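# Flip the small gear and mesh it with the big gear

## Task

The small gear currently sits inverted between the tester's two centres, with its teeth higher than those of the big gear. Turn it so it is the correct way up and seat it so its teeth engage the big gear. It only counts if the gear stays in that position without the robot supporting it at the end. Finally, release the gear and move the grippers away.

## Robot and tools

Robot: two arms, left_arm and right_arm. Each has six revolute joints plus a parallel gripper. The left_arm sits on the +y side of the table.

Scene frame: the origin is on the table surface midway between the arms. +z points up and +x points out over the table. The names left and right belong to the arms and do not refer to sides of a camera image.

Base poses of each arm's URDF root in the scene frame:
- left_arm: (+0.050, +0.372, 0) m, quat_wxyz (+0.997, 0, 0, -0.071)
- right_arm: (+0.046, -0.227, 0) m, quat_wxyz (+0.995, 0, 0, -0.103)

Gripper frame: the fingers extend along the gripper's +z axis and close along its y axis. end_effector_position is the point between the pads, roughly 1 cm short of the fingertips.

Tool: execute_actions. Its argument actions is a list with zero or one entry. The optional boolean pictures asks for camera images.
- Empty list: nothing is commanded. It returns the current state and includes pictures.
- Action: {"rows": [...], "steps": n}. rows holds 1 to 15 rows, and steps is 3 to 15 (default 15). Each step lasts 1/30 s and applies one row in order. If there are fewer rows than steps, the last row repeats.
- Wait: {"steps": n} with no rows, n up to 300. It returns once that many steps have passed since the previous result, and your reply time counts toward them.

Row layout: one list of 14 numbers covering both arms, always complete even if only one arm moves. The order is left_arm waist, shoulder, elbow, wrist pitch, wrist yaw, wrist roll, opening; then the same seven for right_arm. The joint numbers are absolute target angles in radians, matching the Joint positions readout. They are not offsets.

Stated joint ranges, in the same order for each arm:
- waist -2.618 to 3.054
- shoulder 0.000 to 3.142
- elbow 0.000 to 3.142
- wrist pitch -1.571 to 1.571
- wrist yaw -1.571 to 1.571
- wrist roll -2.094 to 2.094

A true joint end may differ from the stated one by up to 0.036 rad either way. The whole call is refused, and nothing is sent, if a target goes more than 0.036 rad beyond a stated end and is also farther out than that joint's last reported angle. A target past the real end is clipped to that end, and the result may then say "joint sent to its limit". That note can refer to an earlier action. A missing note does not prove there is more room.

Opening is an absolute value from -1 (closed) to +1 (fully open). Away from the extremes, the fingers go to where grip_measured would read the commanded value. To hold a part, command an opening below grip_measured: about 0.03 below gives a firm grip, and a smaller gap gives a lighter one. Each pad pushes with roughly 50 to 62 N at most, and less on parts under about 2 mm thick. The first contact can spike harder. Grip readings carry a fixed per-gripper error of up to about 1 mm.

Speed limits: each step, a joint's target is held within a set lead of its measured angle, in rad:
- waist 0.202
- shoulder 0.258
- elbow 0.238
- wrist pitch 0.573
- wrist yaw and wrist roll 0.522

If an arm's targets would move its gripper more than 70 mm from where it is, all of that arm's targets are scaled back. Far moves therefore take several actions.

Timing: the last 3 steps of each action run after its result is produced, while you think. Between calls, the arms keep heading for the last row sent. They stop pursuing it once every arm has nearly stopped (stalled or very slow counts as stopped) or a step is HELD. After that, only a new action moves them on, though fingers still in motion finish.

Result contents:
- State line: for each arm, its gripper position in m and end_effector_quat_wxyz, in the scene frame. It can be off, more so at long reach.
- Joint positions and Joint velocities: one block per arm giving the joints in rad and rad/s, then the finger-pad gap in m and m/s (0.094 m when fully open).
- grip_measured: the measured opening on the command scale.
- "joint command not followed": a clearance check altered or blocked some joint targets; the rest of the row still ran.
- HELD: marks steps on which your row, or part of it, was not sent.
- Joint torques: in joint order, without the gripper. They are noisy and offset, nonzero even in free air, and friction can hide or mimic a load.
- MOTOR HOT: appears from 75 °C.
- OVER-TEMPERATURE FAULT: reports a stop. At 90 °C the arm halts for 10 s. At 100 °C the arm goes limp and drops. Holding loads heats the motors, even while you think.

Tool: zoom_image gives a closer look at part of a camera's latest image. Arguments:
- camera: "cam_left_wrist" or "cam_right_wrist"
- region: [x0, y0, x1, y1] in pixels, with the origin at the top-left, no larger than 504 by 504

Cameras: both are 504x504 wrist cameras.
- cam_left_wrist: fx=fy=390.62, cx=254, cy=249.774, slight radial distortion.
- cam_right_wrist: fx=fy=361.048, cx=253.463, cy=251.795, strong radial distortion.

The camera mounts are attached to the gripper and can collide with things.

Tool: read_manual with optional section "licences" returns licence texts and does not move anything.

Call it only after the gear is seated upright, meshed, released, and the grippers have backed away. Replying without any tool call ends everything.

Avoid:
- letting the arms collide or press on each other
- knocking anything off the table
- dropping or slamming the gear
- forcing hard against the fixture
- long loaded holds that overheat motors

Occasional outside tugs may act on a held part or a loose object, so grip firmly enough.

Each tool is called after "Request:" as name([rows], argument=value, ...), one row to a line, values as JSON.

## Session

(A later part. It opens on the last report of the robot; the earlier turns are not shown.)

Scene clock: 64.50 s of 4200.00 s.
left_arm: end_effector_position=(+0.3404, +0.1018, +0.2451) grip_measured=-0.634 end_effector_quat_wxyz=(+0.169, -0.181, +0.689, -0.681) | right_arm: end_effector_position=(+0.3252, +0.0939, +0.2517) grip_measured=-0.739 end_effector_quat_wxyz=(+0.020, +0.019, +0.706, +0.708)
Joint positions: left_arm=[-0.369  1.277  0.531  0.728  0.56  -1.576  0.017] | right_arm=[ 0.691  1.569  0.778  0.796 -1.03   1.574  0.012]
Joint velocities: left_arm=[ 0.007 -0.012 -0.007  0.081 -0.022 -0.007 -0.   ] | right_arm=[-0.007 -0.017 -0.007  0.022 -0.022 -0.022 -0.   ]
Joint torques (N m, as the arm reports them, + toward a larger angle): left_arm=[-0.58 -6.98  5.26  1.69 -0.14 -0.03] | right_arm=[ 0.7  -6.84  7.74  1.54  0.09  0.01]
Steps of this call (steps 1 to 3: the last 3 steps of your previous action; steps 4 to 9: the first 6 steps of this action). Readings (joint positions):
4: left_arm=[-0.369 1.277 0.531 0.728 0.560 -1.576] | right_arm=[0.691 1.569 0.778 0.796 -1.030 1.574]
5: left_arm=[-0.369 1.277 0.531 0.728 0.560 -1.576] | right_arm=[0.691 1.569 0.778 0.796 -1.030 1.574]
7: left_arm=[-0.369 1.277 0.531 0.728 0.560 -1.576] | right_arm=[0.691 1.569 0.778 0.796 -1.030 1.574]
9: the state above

Request:
execute_actions([
  {"rows": [[-0.377, 1.255, 0.520, 0.725, 0.550, -1.575, -0.6, 0.699, 1.57, 0.80, 0.815, -1.0216, 1.575, -0.775],[-0.377, 1.255, 0.520, 0.725, 0.550, -1.575, -0.5, 0.699, 1.57, 0.80, 0.815, -1.0216, 1.575, -0.775],[-0.377, 1.255, 0.520, 0.725, 0.550, -1.575, -0.35, 0.699, 1.57, 0.80, 0.815, -1.0216, 1.575, -0.775],[-0.370, 1.250, 0.515, 0.722, 0.560, -1.575, -0.2, 0.699, 1.57, 0.80, 0.815, -1.0216, 1.575, -0.775],[-0.360, 1.238, 0.508, 0.716, 0.570, -1.575, -0.15, 0.699, 1.57, 0.80, 0.815, -1.0216, 1.575, -0.775],[-0.351, 1.222, 0.499, 0.708, 0.579, -1.575, -0.15, 0.699, 1.57, 0.80, 0.815, -1.0216, 1.575, -0.775],[-0.342, 1.205, 0.490, 0.700, 0.588, -1.575, -0.15, 0.699, 1.57, 0.80, 0.815, -1.0216, 1.575, -0.775],[-0.333, 1.188, 0.480, 0.692, 0.597, -1.575, -0.15, 0.699, 1.57, 0.80, 0.815, -1.0216, 1.575, -0.775],[-0.324, 1.171, 0.470, 0.684, 0.606, -1.575, -0.15, 0.699, 1.57, 0.80, 0.815, -1.0216, 1.575, -0.775],[-0.315, 1.154, 0.460, 0.676, 0.615, -1.575, -0.15, 0.699, 1.57, 0.80, 0.815, -1.0216, 1.575, -0.775],[-0.306, 1.137, 0.450, 0.668, 0.624, -1.575, -0.15, 0.699, 1.57, 0.80, 0.815, -1.0216, 1.575, -0.775],[-0.297, 1.120, 0.441, 0.661, 0.633, -1.575, -0.15, 0.699, 1.57, 0.80, 0.815, -1.0216, 1.575, -0.775],[-0.288, 1.103, 0.432, 0.654, 0.642, -1.55, -0.15, 0.699, 1.57, 0.80, 0.815, -1.0216, 1.575, -0.775],[-0.279, 1.087, 0.424, 0.648, 0.651, -1.50, -0.15, 0.699, 1.57, 0.80, 0.815, -1.0216, 1.575, -0.775],[-0.271, 1.074, 0.418, 0.644, 0.658, -1.42, -0.15, 0.699, 1.57, 0.80, 0.815, -1.0216, 1.575, -0.775]], "steps": 15},
], pictures=true)

Scene clock: 67.37 s of 4200.00 s.
left_arm: end_effector_position=(+0.3296, +0.1220, +0.2500) grip_measured=-0.152 end_effector_quat_wxyz=(+0.178, -0.182, +0.683, -0.684) | right_arm: end_effector_position=(+0.3253, +0.0939, +0.2517) grip_measured=-0.739 end_effector_quat_wxyz=(+0.020, +0.019, +0.706, +0.708)
Joint positions: left_arm=[-0.321  1.174  0.473  0.701  0.593 -1.576  0.04 ] | right_arm=[ 0.691  1.569  0.778  0.796 -1.029  1.574  0.012]
Joint velocities: left_arm=[ 0.276 -0.51  -0.281 -0.154  0.212 -0.066 -0.   ] | right_arm=[-0.002 -0.007 -0.012  0.037 -0.066 -0.081  0.001]
Joint torques (N m, as the arm reports them, + toward a larger angle): left_arm=[ 0.64 -5.84  4.97  1.55  0.17  0.  ] | right_arm=[ 0.67 -6.84  7.73  1.55  0.08  0.01]
Steps of this call (steps 1 to 3: the last 3 steps of your previous action; steps 4 to 15: the robot went on to your last target; steps 16 to 74: nothing new was sent; steps 75 to 86: the first 12 steps of this action). Readings (joint positions):
75: left_arm=[-0.369 1.277 0.531 0.728 0.560 -1.576] | right_arm=[0.691 1.569 0.778 0.796 -1.029 1.574]
76: left_arm=[-0.369 1.277 0.531 0.728 0.560 -1.576] | right_arm=[0.691 1.569 0.778 0.796 -1.029 1.574]
78: left_arm=[-0.369 1.277 0.531 0.728 0.560 -1.576] | right_arm=[0.691 1.569 0.778 0.796 -1.029 1.574]
82: left_arm=[-0.358 1.245 0.512 0.721 0.569 -1.576] | right_arm=[0.691 1.569 0.778 0.796 -1.029 1.574]
86: the state above

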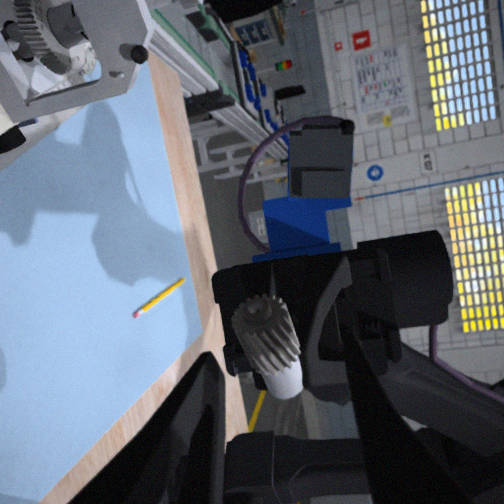

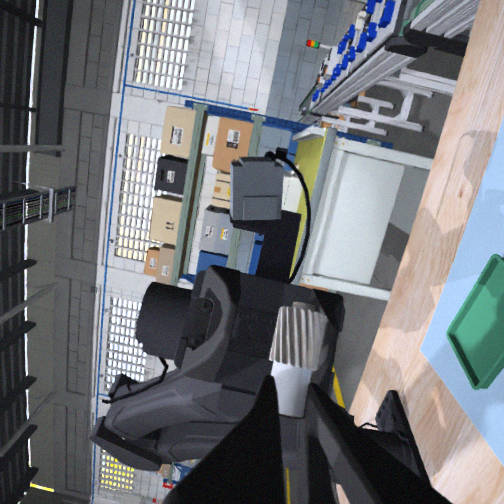

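Request:
zoom_image(camera="cam_left_wrist", region=[200, 270, 360, 430])

Request:
execute_actions([
  {"rows": [[-0.271, 1.074, 0.418, 0.644, 0.658, -1.32, -0.15, 0.699, 1.57, 0.80, 0.815, -1.0216, 1.575, -0.775],[-0.271, 1.074, 0.418, 0.644, 0.658, -1.20, -0.15, 0.699, 1.57, 0.80, 0.815, -1.0216, 1.575, -0.775],[-0.271, 1.074, 0.418, 0.644, 0.658, -1.07, -0.15, 0.699, 1.57, 0.80, 0.815, -1.0216, 1.575, -0.775],[-0.271, 1.074, 0.418, 0.644, 0.658, -0.93, -0.15, 0.699, 1.57, 0.80, 0.815, -1.0216, 1.575, -0.775],[-0.271, 1.074, 0.418, 0.644, 0.658, -0.79, -0.15, 0.699, 1.57, 0.80, 0.815, -1.0216, 1.575, -0.775],[-0.271, 1.074, 0.418, 0.644, 0.658, -0.65, -0.15, 0.699, 1.57, 0.80, 0.815, -1.0216, 1.575, -0.775],[-0.271, 1.074, 0.418, 0.644, 0.658, -0.51, -0.15, 0.699, 1.57, 0.80, 0.815, -1.0216, 1.575, -0.775],[-0.271, 1.074, 0.418, 0.644, 0.658, -0.37, -0.15, 0.699, 1.57, 0.80, 0.815, -1.0216, 1.575, -0.775],[-0.271, 1.074, 0.418, 0.644, 0.658, -0.23, -0.15, 0.699, 1.57, 0.80, 0.815, -1.0216, 1.575, -0.775],[-0.271, 1.074, 0.418, 0.644, 0.658, -0.09, -0.15, 0.699, 1.57, 0.80, 0.815, -1.0216, 1.575, -0.775],[-0.271, 1.074, 0.418, 0.644, 0.658, 0.05, -0.15, 0.699, 1.57, 0.80, 0.815, -1.0216, 1.575, -0.775],[-0.271, 1.074, 0.418, 0.644, 0.658, 0.19, -0.15, 0.699, 1.57, 0.80, 0.815, -1.0216, 1.575, -0.775],[-0.271, 1.074, 0.418, 0.644, 0.658, 0.33, -0.15, 0.699, 1.57, 0.80, 0.815, -1.0216, 1.575, -0.775],[-0.271, 1.074, 0.418, 0.644, 0.658, 0.47, -0.15, 0.699, 1.57, 0.80, 0.815, -1.0216, 1.575, -0.775],[-0.271, 1.074, 0.418, 0.644, 0.658, 0.61, -0.15, 0.699, 1.57, 0.80, 0.815, -1.0216, 1.575, -0.775]], "steps": 15},
])

Request:
execute_actions([
  {"rows": [[-0.271, 1.074, 0.418, 0.644, 0.658, 0.75, -0.15, 0.699, 1.57, 0.80, 0.815, -1.0216, 1.575, -0.775],[-0.271, 1.074, 0.418, 0.644, 0.658, 0.89, -0.15, 0.699, 1.57, 0.80, 0.815, -1.0216, 1.575, -0.775],[-0.271, 1.074, 0.418, 0.644, 0.658, 1.03, -0.15, 0.699, 1.57, 0.80, 0.815, -1.0216, 1.575, -0.775],[-0.271, 1.074, 0.418, 0.644, 0.658, 1.17, -0.15, 0.699, 1.57, 0.80, 0.815, -1.0216, 1.575, -0.775],[-0.271, 1.074, 0.418, 0.644, 0.658, 1.30, -0.15, 0.699, 1.57, 0.80, 0.815, -1.0216, 1.575, -0.775],[-0.271, 1.074, 0.418, 0.644, 0.658, 1.41, -0.15, 0.699, 1.57, 0.80, 0.815, -1.0216, 1.575, -0.775],[-0.271, 1.074, 0.418, 0.644, 0.658, 1.49, -0.15, 0.699, 1.57, 0.80, 0.815, -1.0216, 1.575, -0.775],[-0.271, 1.074, 0.418, 0.644, 0.658, 1.54, -0.15, 0.699, 1.57, 0.80, 0.815, -1.0216, 1.575, -0.775],[-0.271, 1.074, 0.418, 0.644, 0.658, 1.566, -0.15, 0.699, 1.57, 0.80, 0.815, -1.0216, 1.575, -0.775]], "steps": 15},
], pictures=true)

Region (200, 270, 360, 430) of cam_left_wrist's 504x504 image, scaled by 3.150, with more detail than that image has.

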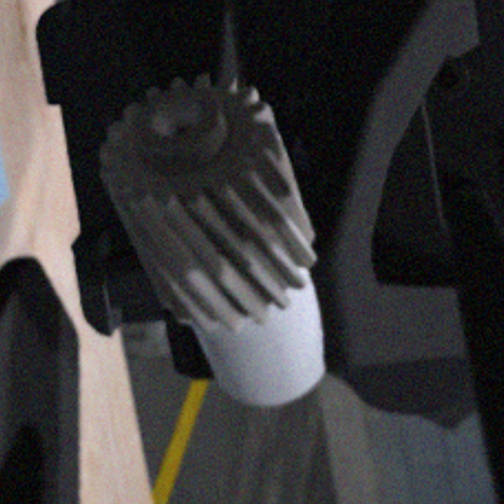

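Scene clock: 68.37 s of 4200.00 s.
left_arm: end_effector_position=(+0.3183, +0.1348, +0.2488) grip_measured=-0.152 end_effector_quat_wxyz=(+0.500, +0.201, +0.680, -0.497) | right_arm: end_effector_position=(+0.3253, +0.0939, +0.2517) grip_measured=-0.739 end_effector_quat_wxyz=(+0.020, +0.019, +0.706, +0.708)
Joint positions: left_arm=[-0.28   1.097  0.434  0.658  0.648 -0.492  0.04 ] | right_arm=[ 0.691  1.569  0.778  0.796 -1.029  1.574  0.012]
Joint velocities: left_arm=[-0.002 -0.002 -0.002 -0.022 -0.037  2.85  -0.001] | right_arm=[ 0.017  0.007  0.002 -0.037 -0.037 -0.037  0.002]
Joint torques (N m, as the arm reports them, + toward a larger angle): left_arm=[ 0.64 -5.49  5.1   1.52  0.15 -0.02] | right_arm=[ 0.72 -6.83  7.73  1.55  0.08  0.01]
Steps of this call (steps 1 to 3: the last 3 steps of your previous action; steps 4 to 18: the robot went on to your last target; steps 19 to 30: the first 12 steps of this action). Readings (joint positions):
19: left_arm=[-0.280 1.097 0.434 0.660 0.647 -1.421] | right_arm=[0.691 1.569 0.778 0.796 -1.029 1.574]
20: left_arm=[-0.280 1.097 0.434 0.659 0.647 -1.385] | right_arm=[0.691 1.569 0.778 0.796 -1.029 1.574]
22: left_arm=[-0.280 1.097 0.434 0.658 0.647 -1.260] | right_arm=[0.691 1.569 0.778 0.796 -1.029 1.574]
26: left_arm=[-0.280 1.097 0.434 0.658 0.647 -0.884] | right_arm=[0.691 1.569 0.778 0.796 -1.029 1.574]
30: the state above

Scene clock: 68.87 s of 4200.00 s.
left_arm: end_effector_position=(+0.3182, +0.1347, +0.2488) grip_measured=-0.152 end_effector_quat_wxyz=(+0.705, +0.608, +0.365, -0.028) | right_arm: end_effector_position=(+0.3253, +0.0939, +0.2517) grip_measured=-0.739 end_effector_quat_wxyz=(+0.020, +0.019, +0.706, +0.708)
Joint positions: left_arm=[-0.28   1.097  0.434  0.658  0.648  0.995  0.04 ] | right_arm=[ 0.691  1.569  0.778  0.796 -1.029  1.574  0.012]
Joint velocities: left_arm=[ 0.002 -0.002 -0.017  0.007 -0.051  2.85   0.   ] | right_arm=[ 0.017  0.022 -0.002 -0.081  0.066 -0.022 -0.   ]
Joint torques (N m, as the arm reports them, + toward a larger angle): left_arm=[ 0.5  -5.24  5.06  1.5   0.08 -0.04] | right_arm=[ 0.68 -6.83  7.73  1.55  0.08  0.02]
Steps of this call (steps 1 to 3: the last 3 steps of your previous action; steps 4 to 15: the first 12 steps of this action). Readings (joint positions):
4: left_arm=[-0.280 1.097 0.434 0.658 0.648 -0.098] | right_arm=[0.691 1.569 0.778 0.796 -1.029 1.574]
5: left_arm=[-0.280 1.097 0.434 0.658 0.648 0.001] | right_arm=[0.691 1.569 0.778 0.796 -1.029 1.574]
7: left_arm=[-0.280 1.097 0.434 0.658 0.648 0.199] | right_arm=[0.691 1.569 0.778 0.796 -1.029 1.574]
11: left_arm=[-0.280 1.097 0.434 0.658 0.648 0.596] | right_arm=[0.691 1.569 0.778 0.796 -1.029 1.574]
15: the state above

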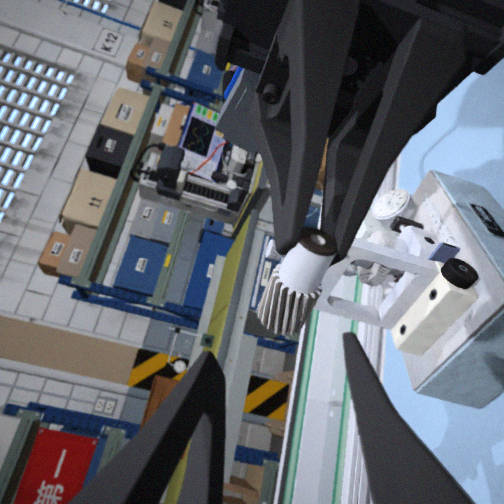

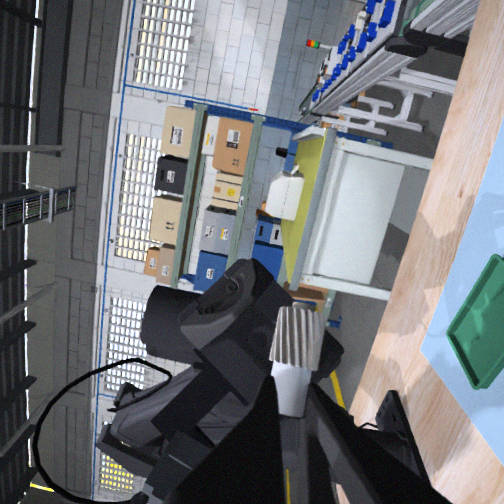

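Request:
execute_actions([
  {"rows": [[-0.283, 1.105, 0.455, 0.668, 0.640, 1.566, -0.15, 0.699, 1.57, 0.80, 0.815, -1.0216, 1.575, -0.775],[-0.289, 1.118, 0.466, 0.674, 0.634, 1.566, -0.15, 0.699, 1.57, 0.80, 0.815, -1.0216, 1.575, -0.775],[-0.297, 1.130, 0.472, 0.679, 0.627, 1.566, -0.15, 0.699, 1.57, 0.80, 0.815, -1.0216, 1.575, -0.775],[-0.305, 1.142, 0.478, 0.684, 0.620, 1.566, -0.15, 0.699, 1.57, 0.80, 0.815, -1.0216, 1.575, -0.775],[-0.313, 1.154, 0.484, 0.689, 0.613, 1.566, -0.15, 0.699, 1.57, 0.80, 0.815, -1.0216, 1.575, -0.775],[-0.321, 1.166, 0.490, 0.694, 0.606, 1.566, -0.15, 0.699, 1.57, 0.80, 0.815, -1.0216, 1.575, -0.775],[-0.329, 1.178, 0.496, 0.699, 0.598, 1.566, -0.15, 0.699, 1.57, 0.80, 0.815, -1.0216, 1.575, -0.775],[-0.337, 1.190, 0.502, 0.704, 0.590, 1.566, -0.15, 0.699, 1.57, 0.80, 0.815, -1.0216, 1.575, -0.775],[-0.345, 1.202, 0.508, 0.709, 0.582, 1.566, -0.15, 0.699, 1.57, 0.80, 0.815, -1.0216, 1.575, -0.775],[-0.353, 1.214, 0.514, 0.714, 0.574, 1.566, -0.15, 0.699, 1.57, 0.80, 0.815, -1.0216, 1.575, -0.775],[-0.360, 1.226, 0.520, 0.718, 0.567, 1.566, -0.15, 0.699, 1.57, 0.80, 0.815, -1.0216, 1.575, -0.775],[-0.366, 1.237, 0.526, 0.722, 0.561, 1.566, -0.15, 0.699, 1.57, 0.80, 0.815, -1.0216, 1.575, -0.775],[-0.371, 1.245, 0.531, 0.725, 0.556, 1.566, -0.15, 0.699, 1.57, 0.80, 0.815, -1.0216, 1.575, -0.775],[-0.374, 1.250, 0.534, 0.727, 0.553, 1.566, -0.15, 0.699, 1.57, 0.80, 0.815, -1.0216, 1.575, -0.775],[-0.3755, 1.253, 0.536, 0.728, 0.551, 1.566, -0.15, 0.699, 1.57, 0.80, 0.815, -1.0216, 1.575, -0.775]], "steps": 15},
])

Request:
execute_actions([
  {"steps": 12},
], pictures=true)

Scene clock: 69.63 s of 4200.00 s.
left_arm: end_effector_position=(+0.3274, +0.1123, +0.2471) grip_measured=-0.152 end_effector_quat_wxyz=(+0.684, +0.689, +0.176, +0.164) | right_arm: end_effector_position=(+0.3253, +0.0939, +0.2517) grip_measured=-0.739 end_effector_quat_wxyz=(+0.020, +0.019, +0.706, +0.708)
Joint positions: left_arm=[-0.345  1.203  0.488  0.703  0.599  1.563  0.04 ] | right_arm=[ 0.691  1.569  0.778  0.796 -1.029  1.574  0.012]
Joint velocities: left_arm=[-0.208  0.32   0.168  0.051 -0.212 -0.022  0.001] | right_arm=[ 0.007 -0.022  0.012  0.022 -0.007  0.081 -0.001]
Joint torques (N m, as the arm reports them, + toward a larger angle): left_arm=[-0.49 -2.5   7.92  1.65 -0.16 -0.02] | right_arm=[ 0.7  -6.81  7.73  1.55  0.08  0.01]
Steps of this call (steps 1 to 3: the last 3 steps of your previous action; steps 4 to 11: the robot went on to your last target; steps 12 to 23: the first 12 steps of this action). Readings (joint positions):
12: left_arm=[-0.280 1.097 0.434 0.658 0.648 1.526] | right_arm=[0.691 1.569 0.778 0.796 -1.029 1.574]
13: left_arm=[-0.280 1.097 0.434 0.660 0.648 1.534] | right_arm=[0.691 1.569 0.778 0.796 -1.029 1.574]
15: left_arm=[-0.284 1.105 0.438 0.668 0.644 1.546] | right_arm=[0.691 1.569 0.778 0.796 -1.029 1.574]
19: left_arm=[-0.314 1.153 0.464 0.686 0.624 1.558] | right_arm=[0.691 1.569 0.778 0.796 -1.029 1.574]
23: the state above

Scene clock: 70.03 s of 4200.00 s.
left_arm: end_effector_position=(+0.3336, +0.1059, +0.2475) grip_measured=-0.152 end_effector_quat_wxyz=(+0.684, +0.687, +0.178, +0.171) | right_arm: end_effector_position=(+0.3253, +0.0939, +0.2517) grip_measured=-0.739 end_effector_quat_wxyz=(+0.020, +0.019, +0.706, +0.708)
Joint positions: left_arm=[-0.366  1.239  0.507  0.724  0.564  1.566  0.04 ] | right_arm=[ 0.691  1.569  0.778  0.796 -1.029  1.574  0.012]
Joint velocities: left_arm=[ 0.002  0.012  0.002 -0.022 -0.11   0.007  0.   ] | right_arm=[ 0.007  0.017 -0.007 -0.022  0.022 -0.037 -0.   ]
Joint torques (N m, as the arm reports them, + toward a larger angle): left_arm=[-0.57 -3.07  7.99  1.66 -0.13  0.05] | right_arm=[ 0.68 -6.82  7.73  1.54  0.08  0.02]
Kept back: nothing.
Steps of this call (steps 1 to 3: the last 3 steps of your previous action; steps 4 to 12: the robot went on to your last target). Readings (joint positions):
1: left_arm=[-0.352 1.214 0.493 0.707 0.593 1.563] | right_arm=[0.691 1.569 0.778 0.796 -1.029 1.574]
2: left_arm=[-0.358 1.224 0.498 0.710 0.587 1.564] | right_arm=[0.691 1.569 0.778 0.796 -1.029 1.574]
4: left_arm=[-0.365 1.236 0.505 0.715 0.578 1.565] | right_arm=[0.691 1.569 0.778 0.796 -1.029 1.574]
8: left_arm=[-0.366 1.239 0.507 0.721 0.568 1.566] | right_arm=[0.691 1.569 0.778 0.796 -1.029 1.574]
12: the state above

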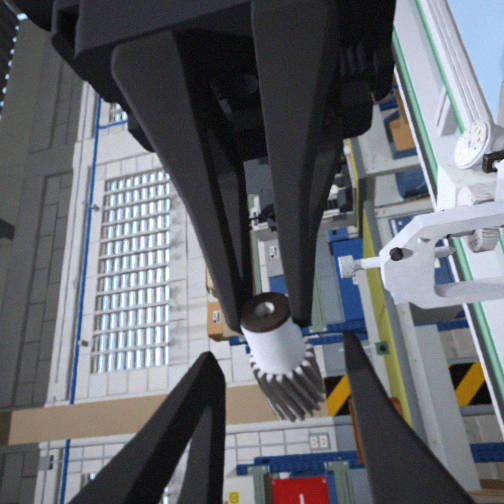

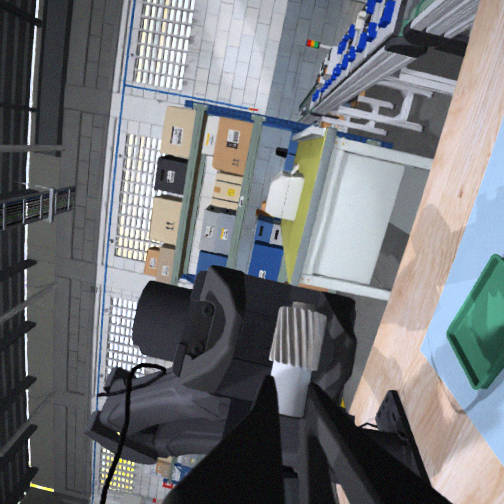

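Request:
execute_actions([
  {"rows": [[-0.3755, 1.245, 0.525, 0.722, 0.551, 1.566, -0.2, 0.699, 1.57, 0.80, 0.815, -1.0216, 1.575, -0.775],[-0.3755, 1.245, 0.525, 0.718, 0.551, 1.566, -0.3, 0.699, 1.57, 0.80, 0.815, -1.0216, 1.575, -0.775],[-0.3755, 1.245, 0.525, 0.714, 0.551, 1.566, -0.4, 0.699, 1.57, 0.80, 0.815, -1.0216, 1.575, -0.775],[-0.3755, 1.245, 0.525, 0.710, 0.551, 1.566, -0.45, 0.699, 1.57, 0.80, 0.815, -1.0216, 1.575, -0.775]], "steps": 14},
], pictures=true)

Request:
zoom_image(camera="cam_left_wrist", region=[190, 270, 370, 450])

Request:
zoom_image(camera="cam_right_wrist", region=[210, 270, 390, 450])

Scene clock: 73.70 s of 4200.00 s.
left_arm: end_effector_position=(+0.3341, +0.1062, +0.2479) grip_measured=-0.448 end_effector_quat_wxyz=(+0.684, +0.686, +0.178, +0.172) | right_arm: end_effector_position=(+0.3253, +0.0939, +0.2517) grip_measured=-0.739 end_effector_quat_wxyz=(+0.020, +0.019, +0.706, +0.708)
Joint positions: left_arm=[-0.366  1.239  0.507  0.726  0.561  1.566  0.026] | right_arm=[ 0.691  1.569  0.778  0.796 -1.029  1.574  0.012]
Joint velocities: left_arm=[-0.002  0.007  0.007 -0.022  0.051 -0.066 -0.   ] | right_arm=[ 0.017 -0.002 -0.002 -0.007 -0.051 -0.051 -0.001]
Joint torques (N m, as the arm reports them, + toward a larger angle): left_arm=[-0.65 -3.71  7.08  1.5  -0.11  0.  ] | right_arm=[ 0.68 -6.82  7.7   1.55  0.08  0.02]
Steps of this call (steps 1 to 30: the robot went on to your last target; steps 31 to 90: nothing new was sent; then 0.30 s passed at rest; steps 91 to 101: the first 11 steps of this action). Readings (joint positions):
91: left_arm=[-0.366 1.239 0.507 0.726 0.561 1.566] | right_arm=[0.691 1.569 0.778 0.796 -1.029 1.574]
92: left_arm=[-0.366 1.239 0.507 0.726 0.561 1.566] | right_arm=[0.691 1.569 0.778 0.796 -1.029 1.574]
94: left_arm=[-0.366 1.239 0.507 0.726 0.561 1.566] | right_arm=[0.691 1.569 0.778 0.796 -1.029 1.574]
98: left_arm=[-0.366 1.239 0.507 0.726 0.561 1.566] | right_arm=[0.691 1.569 0.778 0.796 -1.029 1.574]
101: the state above

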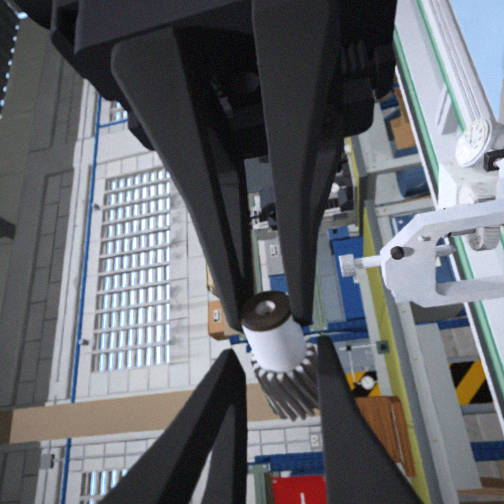

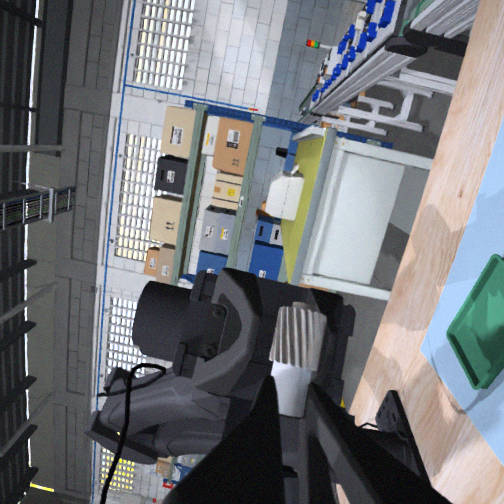

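Region (190, 270, 370, 450) of cam_left_wrist's 504x504 image, scaled by 2.800, with more detail than that image has.

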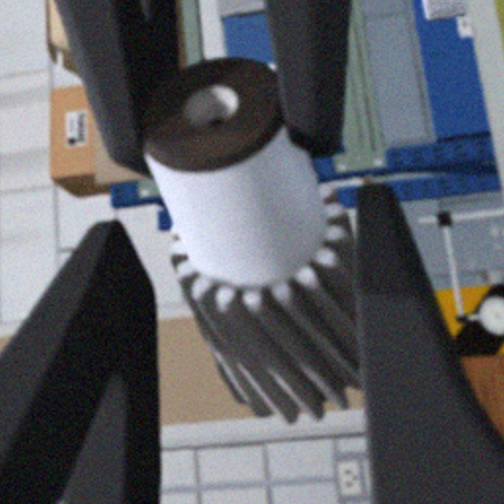

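Region (210, 270, 390, 450) of cam_right_wrist's 504x504 image, scaled by 2.800, with more detail than that image has.

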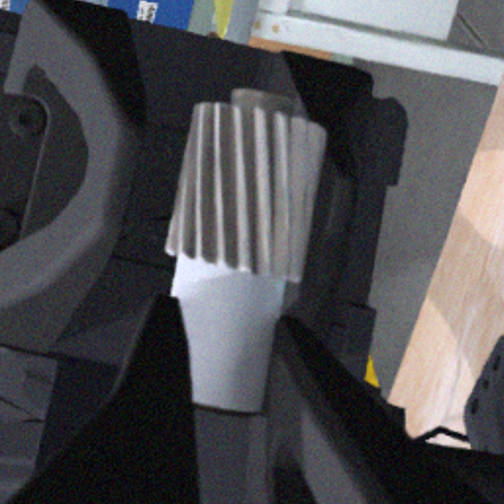

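Request:
execute_actions([
  {"rows": [[-0.3755, 1.245, 0.525, 0.706, 0.551, 1.566, -0.45, 0.699, 1.57, 0.80, 0.815, -1.0216, 1.575, -0.775],[-0.3755, 1.245, 0.525, 0.703, 0.551, 1.566, -0.45, 0.699, 1.57, 0.80, 0.815, -1.0216, 1.575, -0.775],[-0.3755, 1.245, 0.525, 0.700, 0.551, 1.566, -0.45, 0.699, 1.57, 0.80, 0.815, -1.0216, 1.575, -0.775],[-0.3755, 1.245, 0.525, 0.697, 0.551, 1.566, -0.45, 0.699, 1.57, 0.80, 0.815, -1.0216, 1.575, -0.775],[-0.3755, 1.245, 0.525, 0.694, 0.551, 1.566, -0.45, 0.699, 1.57, 0.80, 0.815, -1.0216, 1.575, -0.775]], "steps": 15},
])

Scene clock: 75.53 s of 4200.00 s.
left_arm: end_effector_position=(+0.3341, +0.1062, +0.2459) grip_measured=-0.448 end_effector_quat_wxyz=(+0.682, +0.688, +0.181, +0.170) | right_arm: end_effector_position=(+0.3253, +0.0939, +0.2517) grip_measured=-0.739 end_effector_quat_wxyz=(+0.020, +0.019, +0.706, +0.708)
Joint positions: left_arm=[-0.366  1.239  0.507  0.717  0.561  1.566  0.026] | right_arm=[ 0.691  1.569  0.778  0.796 -1.029  1.574  0.012]
Joint velocities: left_arm=[-0.002 -0.007  0.002 -0.11  -0.007 -0.051  0.   ] | right_arm=[-0.002 -0.002  0.002 -0.066  0.007 -0.095 -0.   ]
Joint torques (N m, as the arm reports them, + toward a larger angle): left_arm=[-0.66 -3.69  7.16  1.51 -0.11 -0.01] | right_arm=[ 0.66 -6.83  7.74  1.55  0.08  0.02]
Steps of this call (steps 1 to 3: the last 3 steps of your previous action; steps 4 to 15: the robot went on to your last target; steps 16 to 43: nothing new was sent; steps 44 to 55: the first 12 steps of this action). Readings (joint positions):
44: left_arm=[-0.366 1.239 0.507 0.726 0.561 1.566] | right_arm=[0.691 1.569 0.778 0.796 -1.029 1.574]
45: left_arm=[-0.366 1.239 0.507 0.726 0.561 1.566] | right_arm=[0.691 1.569 0.778 0.796 -1.029 1.574]
47: left_arm=[-0.366 1.239 0.507 0.724 0.561 1.566] | right_arm=[0.691 1.569 0.778 0.796 -1.029 1.574]
51: left_arm=[-0.366 1.239 0.507 0.719 0.561 1.566] | right_arm=[0.691 1.569 0.778 0.796 -1.029 1.574]
55: the state above

Request:
execute_actions([
  {"rows": [[-0.3755, 1.245, 0.525, 0.692, 0.551, 1.566, -0.48, 0.699, 1.57, 0.80, 0.815, -1.0216, 1.575, -0.775],[-0.3755, 1.245, 0.525, 0.692, 0.551, 1.566, -0.51, 0.699, 1.57, 0.80, 0.815, -1.0216, 1.575, -0.775],[-0.3755, 1.245, 0.525, 0.692, 0.551, 1.566, -0.54, 0.699, 1.57, 0.80, 0.815, -1.0216, 1.575, -0.775],[-0.3755, 1.245, 0.525, 0.692, 0.551, 1.566, -0.56, 0.699, 1.57, 0.80, 0.815, -1.0216, 1.575, -0.775]], "steps": 12},
], pictures=true)

Request:
zoom_image(camera="cam_right_wrist", region=[210, 270, 390, 450])

Scene clock: 75.97 s of 4200.00 s.
left_arm: end_effector_position=(+0.3341, +0.1062, +0.2452) grip_measured=-0.558 end_effector_quat_wxyz=(+0.681, +0.689, +0.182, +0.169) | right_arm: end_effector_position=(+0.3253, +0.0939, +0.2517) grip_measured=-0.739 end_effector_quat_wxyz=(+0.020, +0.019, +0.706, +0.708)
Joint positions: left_arm=[-0.366  1.239  0.507  0.714  0.561  1.566  0.021] | right_arm=[ 0.691  1.569  0.778  0.796 -1.029  1.574  0.012]
Joint velocities: left_arm=[ 0.002 -0.012  0.012  0.007 -0.022 -0.007 -0.001] | right_arm=[ 0.002 -0.007 -0.022 -0.007 -0.022  0.022 -0.   ]
Joint torques (N m, as the arm reports them, + toward a larger angle): left_arm=[-0.67 -3.84  7.17  1.49 -0.11  0.01] | right_arm=[ 0.68 -6.83  7.73  1.55  0.08  0.02]
Steps of this call (steps 1 to 3: the last 3 steps of your previous action; step 4: the robot went on to your last target; steps 5 to 13: the first 9 steps of this action). Readings (joint positions):
5: left_arm=[-0.366 1.239 0.507 0.716 0.561 1.566] | right_arm=[0.691 1.569 0.778 0.796 -1.029 1.574]
6: left_arm=[-0.366 1.239 0.507 0.715 0.561 1.566] | right_arm=[0.691 1.569 0.778 0.796 -1.029 1.574]
8: left_arm=[-0.366 1.239 0.507 0.715 0.561 1.566] | right_arm=[0.691 1.569 0.778 0.796 -1.029 1.574]
12: left_arm=[-0.366 1.239 0.507 0.714 0.561 1.566] | right_arm=[0.691 1.569 0.778 0.796 -1.029 1.574]
13: the state above

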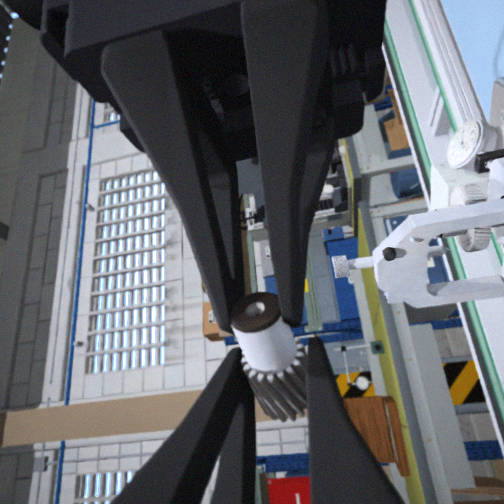

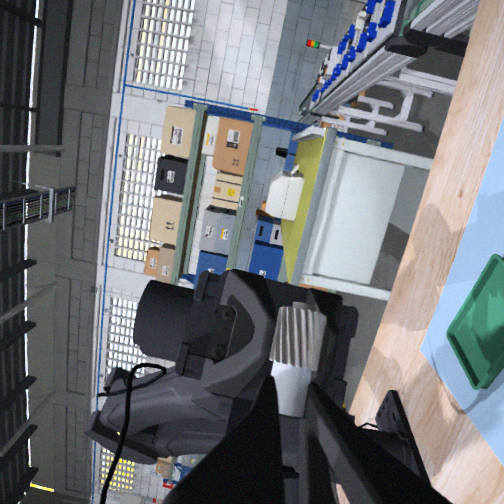

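Region (210, 270, 390, 450) of cam_right_wrist's 504x504 image, scaled by 2.800, with more detail than that image has.

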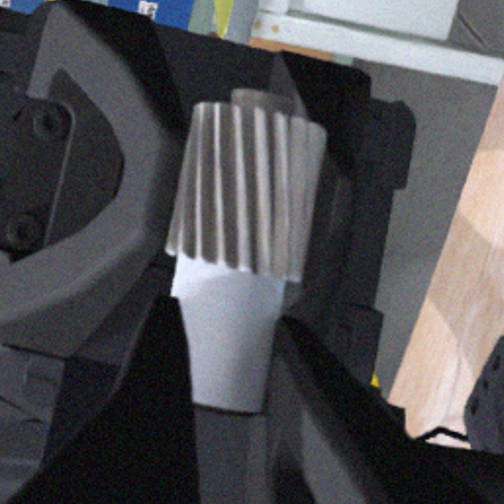

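Request:
zoom_image(camera="cam_left_wrist", region=[200, 280, 350, 430])

Region (200, 280, 350, 430) of cam_left_wrist's 504x504 image, scaled by 3.360, with more detail than that image has.

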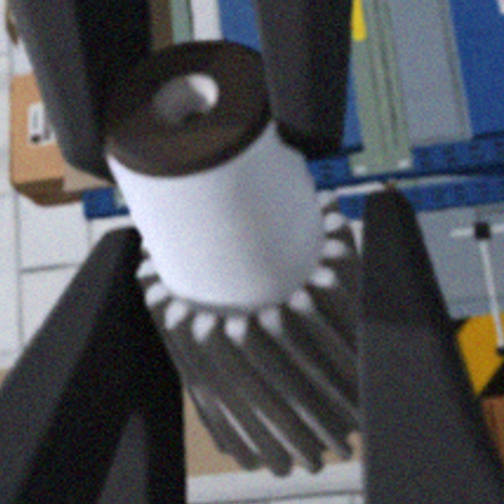

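Request:
execute_actions([
  {"rows": [[-0.3755, 1.245, 0.525, 0.70, 0.555, 1.566, -0.58, 0.699, 1.57, 0.80, 0.815, -1.0216, 1.575, -0.775],[-0.3755, 1.245, 0.525, 0.70, 0.555, 1.566, -0.60, 0.699, 1.57, 0.80, 0.815, -1.0216, 1.575, -0.775],[-0.3755, 1.245, 0.525, 0.70, 0.555, 1.566, -0.615, 0.699, 1.57, 0.80, 0.815, -1.0216, 1.575, -0.775],[-0.3755, 1.245, 0.525, 0.70, 0.555, 1.566, -0.63, 0.699, 1.57, 0.80, 0.815, -1.0216, 1.575, -0.775],[-0.3755, 1.245, 0.525, 0.70, 0.555, 1.566, -0.645, 0.699, 1.57, 0.80, 0.815, -1.0216, 1.575, -0.775],[-0.3755, 1.245, 0.525, 0.70, 0.555, 1.566, -0.66, 0.699, 1.57, 0.80, 0.815, -1.0216, 1.575, -0.775],[-0.3755, 1.245, 0.525, 0.70, 0.555, 1.566, -0.67, 0.699, 1.57, 0.80, 0.815, -1.0216, 1.575, -0.775]], "steps": 13},
], pictures=true)

Request:
zoom_image(camera="cam_left_wrist", region=[200, 280, 350, 430])

Scene clock: 76.80 s of 4200.00 s.
left_arm: end_effector_position=(+0.3341, +0.1062, +0.2451) grip_measured=-0.638 end_effector_quat_wxyz=(+0.681, +0.689, +0.182, +0.170) | right_arm: end_effector_position=(+0.3253, +0.0939, +0.2517) grip_measured=-0.739 end_effector_quat_wxyz=(+0.020, +0.019, +0.706, +0.708)
Joint positions: left_arm=[-0.366  1.239  0.507  0.713  0.561  1.567  0.017] | right_arm=[ 0.691  1.569  0.778  0.796 -1.029  1.575  0.012]
Joint velocities: left_arm=[-0.022  0.007  0.012 -0.051 -0.007  0.007 -0.   ] | right_arm=[-0.007  0.022 -0.017  0.007  0.022 -0.022  0.001]
Joint torques (N m, as the arm reports them, + toward a larger angle): left_arm=[-0.64 -3.85  7.15  1.59 -0.02  0.  ] | right_arm=[ 0.67 -6.83  7.72  1.54  0.08  0.01]
Steps of this call (steps 1 to 3: the last 3 steps of your previous action; steps 4 to 15: the robot went on to your last target; steps 16 to 25: the first 10 steps of this action). Readings (joint positions):
16: left_arm=[-0.366 1.239 0.507 0.713 0.561 1.566] | right_arm=[0.691 1.569 0.778 0.796 -1.029 1.574]
17: left_arm=[-0.366 1.239 0.507 0.713 0.561 1.566] | right_arm=[0.691 1.569 0.778 0.796 -1.029 1.574]
19: left_arm=[-0.366 1.239 0.507 0.713 0.561 1.566] | right_arm=[0.691 1.569 0.778 0.796 -1.029 1.574]
23: left_arm=[-0.366 1.239 0.507 0.713 0.561 1.567] | right_arm=[0.691 1.569 0.778 0.796 -1.029 1.575]
25: the state above

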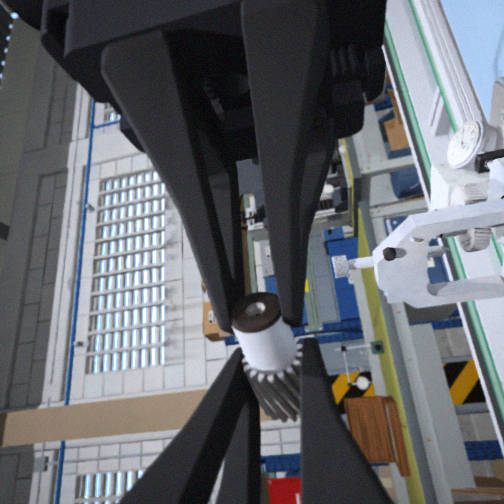

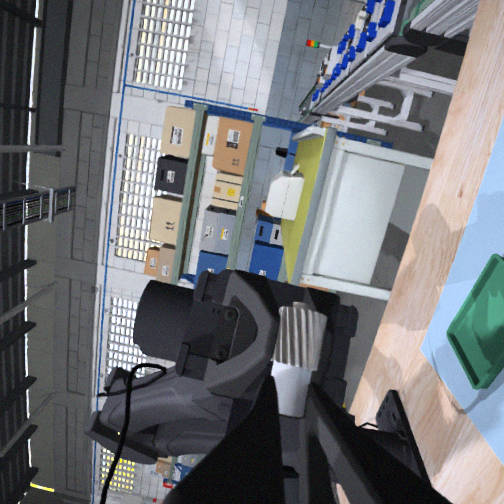

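Region (200, 280, 350, 430) of cam_left_wrist's 504x504 image, scaled by 3.360, with more detail than that image has.

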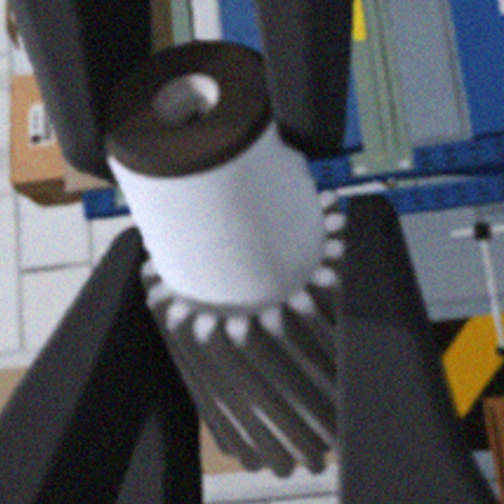

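Request:
execute_actions([
  {"rows": [[-0.3755, 1.245, 0.525, 0.70, 0.555, 1.566, -0.67, 0.699, 1.57, 0.80, 0.815, -1.0216, 1.575, -0.65],[-0.3755, 1.245, 0.525, 0.70, 0.555, 1.566, -0.67, 0.699, 1.57, 0.80, 0.815, -1.0216, 1.575, -0.5],[-0.3755, 1.245, 0.525, 0.70, 0.555, 1.566, -0.67, 0.695, 1.57, 0.80, 0.815, -1.03, 1.575, -0.35],[-0.3755, 1.245, 0.525, 0.70, 0.555, 1.566, -0.67, 0.688, 1.57, 0.80, 0.815, -1.04, 1.575, -0.2],[-0.3755, 1.245, 0.525, 0.70, 0.555, 1.566, -0.67, 0.680, 1.57, 0.80, 0.815, -1.052, 1.575, -0.2],[-0.3755, 1.245, 0.525, 0.70, 0.555, 1.566, -0.67, 0.670, 1.57, 0.80, 0.815, -1.065, 1.575, -0.2],[-0.3755, 1.245, 0.525, 0.70, 0.555, 1.566, -0.67, 0.659, 1.57, 0.80, 0.815, -1.078, 1.575, -0.2],[-0.3755, 1.245, 0.525, 0.70, 0.555, 1.566, -0.67, 0.647, 1.57, 0.80, 0.815, -1.092, 1.575, -0.2],[-0.3755, 1.245, 0.525, 0.70, 0.555, 1.566, -0.67, 0.635, 1.57, 0.80, 0.815, -1.106, 1.575, -0.2],[-0.3755, 1.245, 0.525, 0.70, 0.555, 1.566, -0.67, 0.623, 1.57, 0.80, 0.815, -1.120, 1.575, -0.2],[-0.3755, 1.245, 0.525, 0.70, 0.555, 1.566, -0.67, 0.611, 1.57, 0.80, 0.815, -1.134, 1.575, -0.2],[-0.3755, 1.245, 0.525, 0.70, 0.555, 1.566, -0.67, 0.599, 1.57, 0.80, 0.815, -1.148, 1.55, -0.2],[-0.3755, 1.245, 0.525, 0.70, 0.555, 1.566, -0.67, 0.587, 1.57, 0.81, 0.815, -1.162, 1.50, -0.2],[-0.3755, 1.245, 0.525, 0.70, 0.555, 1.566, -0.67, 0.575, 1.575, 0.825, 0.812, -1.176, 1.43, -0.2],[-0.3755, 1.245, 0.525, 0.70, 0.555, 1.566, -0.67, 0.563, 1.585, 0.845, 0.808, -1.190, 1.35, -0.2]], "steps": 15},
], pictures=true)

Scene clock: 78.00 s of 4200.00 s.
left_arm: end_effector_position=(+0.3341, +0.1062, +0.2442) grip_measured=-0.638 end_effector_quat_wxyz=(+0.680, +0.690, +0.183, +0.168) | right_arm: end_effector_position=(+0.3332, +0.0772, +0.2517) grip_measured=-0.202 end_effector_quat_wxyz=(+0.020, +0.018, +0.706, +0.708)
Joint positions: left_arm=[-0.366  1.239  0.507  0.709  0.561  1.567  0.017] | right_arm=[ 0.63   1.569  0.778  0.797 -1.092  1.573  0.037]
Joint velocities: left_arm=[ 0.017 -0.007  0.012 -0.11   0.007 -0.037 -0.001] | right_arm=[-0.398 -0.007  0.002  0.007 -0.3   -0.081 -0.002]
Joint torques (N m, as the arm reports them, + toward a larger angle): left_arm=[-0.61 -3.73  7.16  1.62 -0.08  0.01] | right_arm=[-0.71 -6.77  7.69  1.51 -0.11 -0.14]
Steps of this call (steps 1 to 3: the last 3 steps of your previous action; steps 4 to 15: the robot went on to your last target; steps 16 to 24: nothing new was sent; steps 25 to 36: the first 12 steps of this action). Readings (joint positions):
25: left_arm=[-0.366 1.239 0.507 0.713 0.561 1.567] | right_arm=[0.691 1.569 0.778 0.796 -1.029 1.575]
26: left_arm=[-0.366 1.239 0.507 0.713 0.561 1.567] | right_arm=[0.691 1.569 0.778 0.796 -1.029 1.575]
28: left_arm=[-0.366 1.239 0.507 0.711 0.561 1.567] | right_arm=[0.691 1.569 0.778 0.797 -1.029 1.575]
32: left_arm=[-0.366 1.239 0.507 0.710 0.561 1.567] | right_arm=[0.680 1.569 0.778 0.797 -1.052 1.575]
36: the state above

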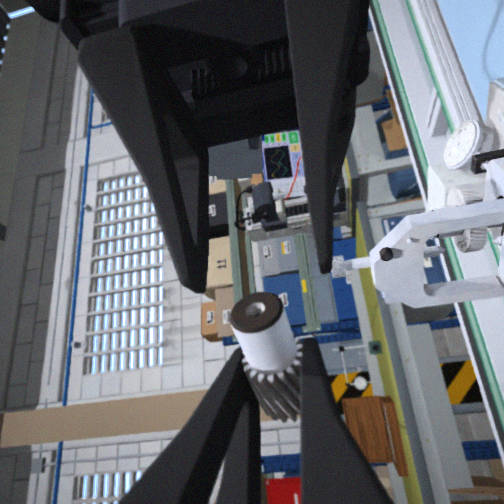

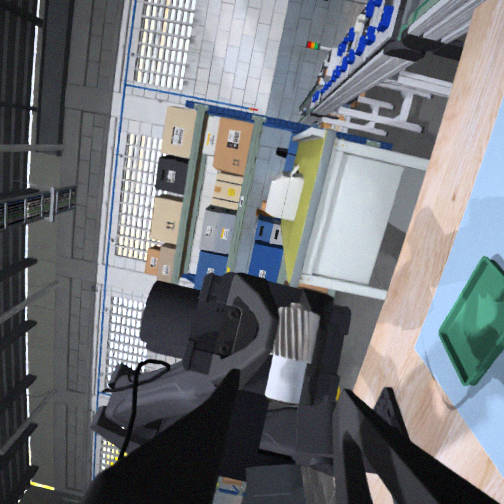

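Request:
execute_actions([
  {"rows": [[-0.372, 1.250, 0.530, 0.705, 0.560, 1.54, -0.67, 0.553, 1.600, 0.868, 0.804, -1.197, 1.27, -0.2],[-0.366, 1.262, 0.540, 0.715, 0.566, 1.50, -0.67, 0.545, 1.618, 0.892, 0.800, -1.203, 1.19, -0.2],[-0.361, 1.282, 0.550, 0.730, 0.571, 1.45, -0.67, 0.537, 1.638, 0.917, 0.796, -1.209, 1.11, -0.2],[-0.356, 1.308, 0.560, 0.748, 0.576, 1.39, -0.67, 0.529, 1.658, 0.942, 0.792, -1.215, 1.03, -0.2],[-0.351, 1.338, 0.571, 0.768, 0.581, 1.33, -0.67, 0.521, 1.678, 0.967, 0.788, -1.221, 0.95, -0.2],[-0.346, 1.370, 0.583, 0.789, 0.586, 1.27, -0.67, 0.513, 1.698, 0.992, 0.784, -1.227, 0.87, -0.2],[-0.341, 1.402, 0.595, 0.810, 0.591, 1.21, -0.67, 0.505, 1.718, 1.017, 0.780, -1.233, 0.79, -0.2],[-0.336, 1.434, 0.607, 0.831, 0.596, 1.15, -0.67, 0.497, 1.738, 1.042, 0.776, -1.239, 0.71, -0.2],[-0.331, 1.466, 0.619, 0.852, 0.601, 1.09, -0.67, 0.489, 1.758, 1.067, 0.772, -1.245, 0.63, -0.2],[-0.326, 1.498, 0.631, 0.873, 0.606, 1.03, -0.67, 0.481, 1.778, 1.092, 0.768, -1.251, 0.55, -0.2],[-0.321, 1.530, 0.643, 0.894, 0.611, 0.97, -0.67, 0.473, 1.798, 1.117, 0.764, -1.257, 0.47, -0.2],[-0.316, 1.562, 0.655, 0.915, 0.616, 0.91, -0.67, 0.465, 1.818, 1.142, 0.760, -1.263, 0.39, -0.2],[-0.311, 1.594, 0.667, 0.936, 0.621, 0.85, -0.67, 0.457, 1.838, 1.167, 0.756, -1.269, 0.31, -0.2],[-0.306, 1.626, 0.679, 0.957, 0.626, 0.79, -0.67, 0.449, 1.858, 1.192, 0.752, -1.275, 0.24, -0.2],[-0.301, 1.658, 0.691, 0.978, 0.631, 0.73, -0.67, 0.441, 1.878, 1.217, 0.748, -1.281, 0.18, -0.2]], "steps": 15},
])

Request:
execute_actions([
  {"rows": [[-0.296, 1.690, 0.703, 0.999, 0.636, 0.67, -0.67, 0.433, 1.898, 1.242, 0.744, -1.287, 0.13, -0.2],[-0.291, 1.722, 0.715, 1.020, 0.641, 0.61, -0.67, 0.425, 1.918, 1.267, 0.740, -1.293, 0.09, -0.2],[-0.286, 1.754, 0.727, 1.041, 0.646, 0.55, -0.67, 0.417, 1.938, 1.292, 0.736, -1.299, 0.05, -0.2],[-0.281, 1.786, 0.739, 1.062, 0.651, 0.49, -0.67, 0.410, 1.958, 1.317, 0.732, -1.304, 0.02, -0.2],[-0.276, 1.818, 0.751, 1.083, 0.656, 0.43, -0.67, 0.403, 1.977, 1.341, 0.728, -1.308, 0.0, -0.2],[-0.271, 1.850, 0.763, 1.104, 0.661, 0.37, -0.67, 0.397, 1.995, 1.363, 0.725, -1.312, 0.0, -0.2],[-0.266, 1.882, 0.775, 1.125, 0.666, 0.31, -0.67, 0.393, 2.011, 1.382, 0.723, -1.315, 0.0, -0.2],[-0.261, 1.914, 0.787, 1.146, 0.671, 0.25, -0.67, 0.390, 2.025, 1.397, 0.721, -1.317, 0.0, -0.2],[-0.257, 1.946, 0.799, 1.167, 0.676, 0.19, -0.67, 0.388, 2.036, 1.408, 0.720, -1.318, 0.0, -0.2],[-0.253, 1.978, 0.811, 1.188, 0.680, 0.13, -0.67, 0.386, 2.045, 1.415, 0.720, -1.318, 0.0, -0.2],[-0.250, 2.008, 0.823, 1.208, 0.684, 0.08, -0.67, 0.386, 2.053, 1.418, 0.720, -1.318, 0.0, -0.2],[-0.247, 2.033, 0.833, 1.224, 0.688, 0.04, -0.67, 0.386, 2.061, 1.418, 0.720, -1.318, 0.0, -0.2],[-0.245, 2.052, 0.841, 1.236, 0.691, 0.015, -0.67, 0.386, 2.069, 1.418, 0.720, -1.318, 0.0, -0.2],[-0.244, 2.065, 0.846, 1.243, 0.692, 0.0, -0.67, 0.386, 2.077, 1.418, 0.720, -1.318, 0.0, -0.2],[-0.243, 2.072, 0.848, 1.247, 0.693, -0.005, -0.67, 0.386, 2.085, 1.418, 0.720, -1.318, 0.0, -0.2]], "steps": 15},
])

Request:
execute_actions([
  {"steps": 12},
], pictures=true)

Scene clock: 79.23 s of 4200.00 s.
left_arm: end_effector_position=(+0.3775, +0.0925, +0.2164) grip_measured=-0.638 end_effector_quat_wxyz=(+0.689, +0.643, +0.333, +0.019) | right_arm: end_effector_position=(+0.4108, +0.0546, +0.2730) grip_measured=-0.202 end_effector_quat_wxyz=(+0.337, -0.295, +0.633, +0.632)
Joint positions: left_arm=[-0.335  1.496  0.607  0.83   0.589  1.153  0.017] | right_arm=[ 0.488  1.779  1.07   0.786 -1.232  0.717  0.037]
Joint velocities: left_arm=[ 0.154  0.94   0.33   0.462  0.095 -1.531 -0.003] | right_arm=[-0.222  0.598  0.711 -0.081 -0.154 -2.205 -0.001]
Joint torques (N m, as the arm reports them, + toward a larger angle): left_arm=[ 0.86 -5.84  7.72  1.77  0.09 -0.04] | right_arm=[-0.77 -8.85  8.27  1.11 -0.04 -0.05]
Steps of this call (steps 1 to 3: the last 3 steps of your previous action; steps 4 to 25: the robot went on to your last target; steps 26 to 37: the first 12 steps of this action). Readings (joint positions):
26: left_arm=[-0.366 1.239 0.507 0.709 0.561 1.565] | right_arm=[0.567 1.580 0.818 0.798 -1.184 1.352]
27: left_arm=[-0.366 1.239 0.507 0.709 0.561 1.557] | right_arm=[0.565 1.587 0.826 0.798 -1.188 1.326]
29: left_arm=[-0.366 1.254 0.514 0.717 0.564 1.516] | right_arm=[0.556 1.615 0.865 0.798 -1.198 1.244]
33: left_arm=[-0.356 1.362 0.560 0.766 0.576 1.359] | right_arm=[0.522 1.697 0.970 0.796 -1.213 1.005]
37: the state above

Scene clock: 79.73 s of 4200.00 s.
left_arm: end_effector_position=(+0.4511, +0.0835, +0.1445) grip_measured=-0.637 end_effector_quat_wxyz=(+0.634, +0.439, +0.575, -0.274) | right_arm: end_effector_position=(+0.4944, +0.0324, +0.2597) grip_measured=-0.202 end_effector_quat_wxyz=(-0.534, +0.481, -0.508, -0.475)
Joint positions: left_arm=[-0.261  1.974  0.788  1.128  0.656  0.279  0.017] | right_arm=[ 0.391  2.044  1.382  0.743 -1.3    0.047  0.037]
Joint velocities: left_arm=[ 0.105  0.862  0.325  0.593  0.081 -1.546  0.   ] | right_arm=[-0.032  0.222  0.139 -0.037 -0.139 -0.256 -0.001]
Joint torques (N m, as the arm reports them, + toward a larger angle): left_arm=[ 0.49 -9.72  6.28  1.75  0.16 -0.07] | right_arm=[ -0.28 -11.72   8.28   1.02  -0.12  -0.09]
Steps of this call (steps 1 to 3: the last 3 steps of your previous action; steps 4 to 15: the first 12 steps of this action). Readings (joint positions):
4: left_arm=[-0.314 1.626 0.653 0.903 0.605 0.926] | right_arm=[0.457 1.860 1.169 0.773 -1.255 0.425]
5: left_arm=[-0.310 1.657 0.665 0.923 0.610 0.868] | right_arm=[0.449 1.880 1.195 0.770 -1.261 0.361]
7: left_arm=[-0.300 1.721 0.690 0.964 0.619 0.750] | right_arm=[0.433 1.920 1.245 0.763 -1.273 0.248]
11: left_arm=[-0.279 1.848 0.740 1.047 0.639 0.513] | right_arm=[0.405 1.995 1.337 0.750 -1.291 0.105]
15: the state above

Scene clock: 80.13 s of 4200.00 s.
left_arm: end_effector_position=(+0.4587, +0.0831, +0.1279) grip_measured=-0.637 end_effector_quat_wxyz=(+0.599, +0.365, +0.617, -0.356) | right_arm: end_effector_position=(+0.4994, +0.0334, +0.2382) grip_measured=-0.202 end_effector_quat_wxyz=(-0.525, +0.483, -0.513, -0.477)
Joint positions: left_arm=[-0.25   2.071  0.814  1.22   0.679  0.021  0.017] | right_arm=[ 0.39   2.091  1.387  0.732 -1.309  0.009  0.037]
Joint velocities: left_arm=[-0.002  0.012  0.002  0.095 -0.007 -0.183  0.001] | right_arm=[-0.022  0.012  0.012 -0.007  0.066 -0.037 -0.   ]
Joint torques (N m, as the arm reports them, + toward a larger angle): left_arm=[  0.37 -10.87   6.54   1.8    0.1    0.  ] | right_arm=[ -0.37 -12.7    8.46   1.11  -0.1   -0.09]
Kept back: nothing.
Steps of this call (steps 1 to 3: the last 3 steps of your previous action; steps 4 to 12: the robot went on to your last target). Readings (joint positions):
1: left_arm=[-0.258 2.003 0.798 1.145 0.660 0.229] | right_arm=[0.390 2.052 1.385 0.742 -1.301 0.039]
2: left_arm=[-0.255 2.027 0.806 1.159 0.663 0.185] | right_arm=[0.390 2.059 1.386 0.741 -1.303 0.032]
4: left_arm=[-0.251 2.060 0.813 1.178 0.667 0.119] | right_arm=[0.390 2.073 1.387 0.740 -1.305 0.022]
8: left_arm=[-0.250 2.071 0.814 1.200 0.675 0.050] | right_arm=[0.390 2.090 1.387 0.733 -1.308 0.013]
12: the state above

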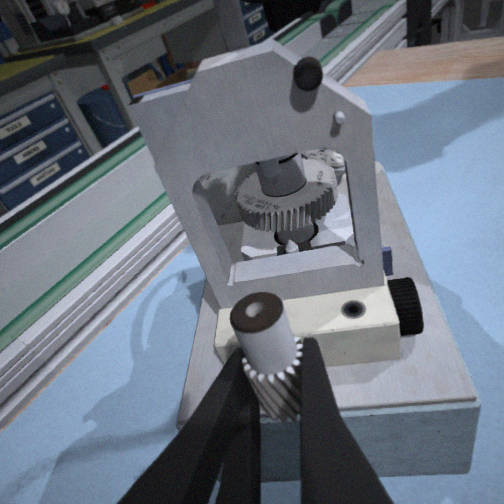

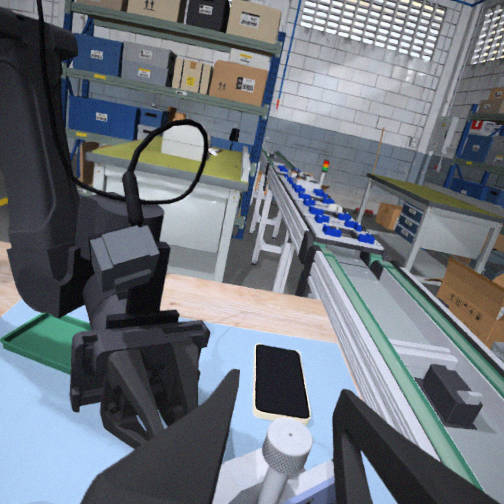

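Request:
execute_actions([
  {"rows": [[-0.243, 2.060, 0.850, 1.247, 0.693, -0.005, -0.67, 0.386, 2.090, 1.418, 0.722, -1.315, 0.0, -0.2],[-0.243, 2.050, 0.851, 1.247, 0.693, -0.005, -0.67, 0.386, 2.094, 1.418, 0.724, -1.315, 0.0, -0.2],[-0.243, 2.044, 0.852, 1.247, 0.693, -0.005, -0.67, 0.386, 2.098, 1.418, 0.726, -1.315, 0.0, -0.2],[-0.243, 2.041, 0.853, 1.247, 0.693, -0.005, -0.67, 0.386, 2.102, 1.418, 0.728, -1.315, 0.0, -0.2],[-0.243, 2.038, 0.854, 1.247, 0.693, -0.005, -0.67, 0.386, 2.106, 1.418, 0.730, -1.315, 0.0, -0.2],[-0.243, 2.036, 0.855, 1.247, 0.693, -0.005, -0.67, 0.386, 2.110, 1.418, 0.730, -1.315, 0.0, -0.2],[-0.243, 2.034, 0.855, 1.247, 0.693, -0.005, -0.67, 0.386, 2.114, 1.418, 0.730, -1.315, 0.0, -0.2],[-0.243, 2.032, 0.855, 1.247, 0.693, -0.005, -0.67, 0.386, 2.117, 1.418, 0.730, -1.315, 0.0, -0.25],[-0.243, 2.030, 0.855, 1.247, 0.693, -0.005, -0.67, 0.386, 2.120, 1.418, 0.730, -1.315, 0.0, -0.3],[-0.243, 2.030, 0.855, 1.247, 0.693, -0.005, -0.67, 0.386, 2.122, 1.418, 0.730, -1.315, 0.0, -0.35],[-0.243, 2.030, 0.855, 1.247, 0.693, -0.005, -0.67, 0.386, 2.122, 1.418, 0.730, -1.315, 0.0, -0.4]], "steps": 15},
], pictures=true)

Scene clock: 80.90 s of 4200.00 s.
left_arm: end_effector_position=(+0.4605, +0.0818, +0.1418) grip_measured=-0.637 end_effector_quat_wxyz=(+0.609, +0.363, +0.606, -0.361) | right_arm: end_effector_position=(+0.5023, +0.0340, +0.2249) grip_measured=-0.392 end_effector_quat_wxyz=(-0.517, +0.479, -0.520, -0.482)
Joint positions: left_arm=[-0.25   2.057  0.826  1.233  0.683  0.002  0.017] | right_arm=[ 0.39   2.118  1.387  0.732 -1.31   0.006  0.029]
Joint velocities: left_arm=[-0.007 -0.051  0.027  0.022  0.022 -0.051  0.   ] | right_arm=[-0.012  0.105  0.017 -0.051 -0.081 -0.051 -0.011]
Joint torques (N m, as the arm reports them, + toward a larger angle): left_arm=[  0.37 -13.02   5.81   1.73   0.09  -0.03] | right_arm=[ -0.38 -12.6    8.45   1.22  -0.08  -0.06]
Steps of this call (steps 1 to 11: the robot went on to your last target; steps 12 to 23: the first 12 steps of this action). Readings (joint positions):
12: left_arm=[-0.250 2.071 0.814 1.231 0.682 0.004] | right_arm=[0.390 2.091 1.387 0.732 -1.310 0.006]
13: left_arm=[-0.250 2.071 0.814 1.231 0.682 0.003] | right_arm=[0.390 2.091 1.387 0.732 -1.310 0.006]
15: left_arm=[-0.250 2.071 0.814 1.231 0.682 0.003] | right_arm=[0.390 2.091 1.387 0.732 -1.310 0.006]
19: left_arm=[-0.250 2.068 0.822 1.231 0.683 0.002] | right_arm=[0.390 2.099 1.387 0.732 -1.310 0.006]
23: the state above

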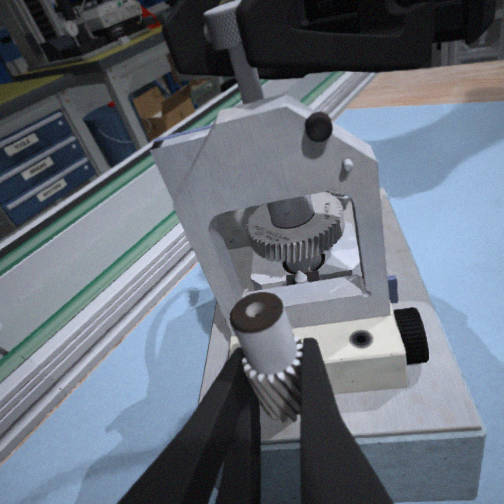

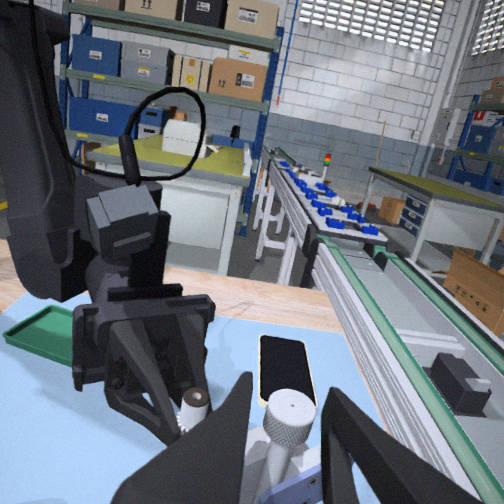

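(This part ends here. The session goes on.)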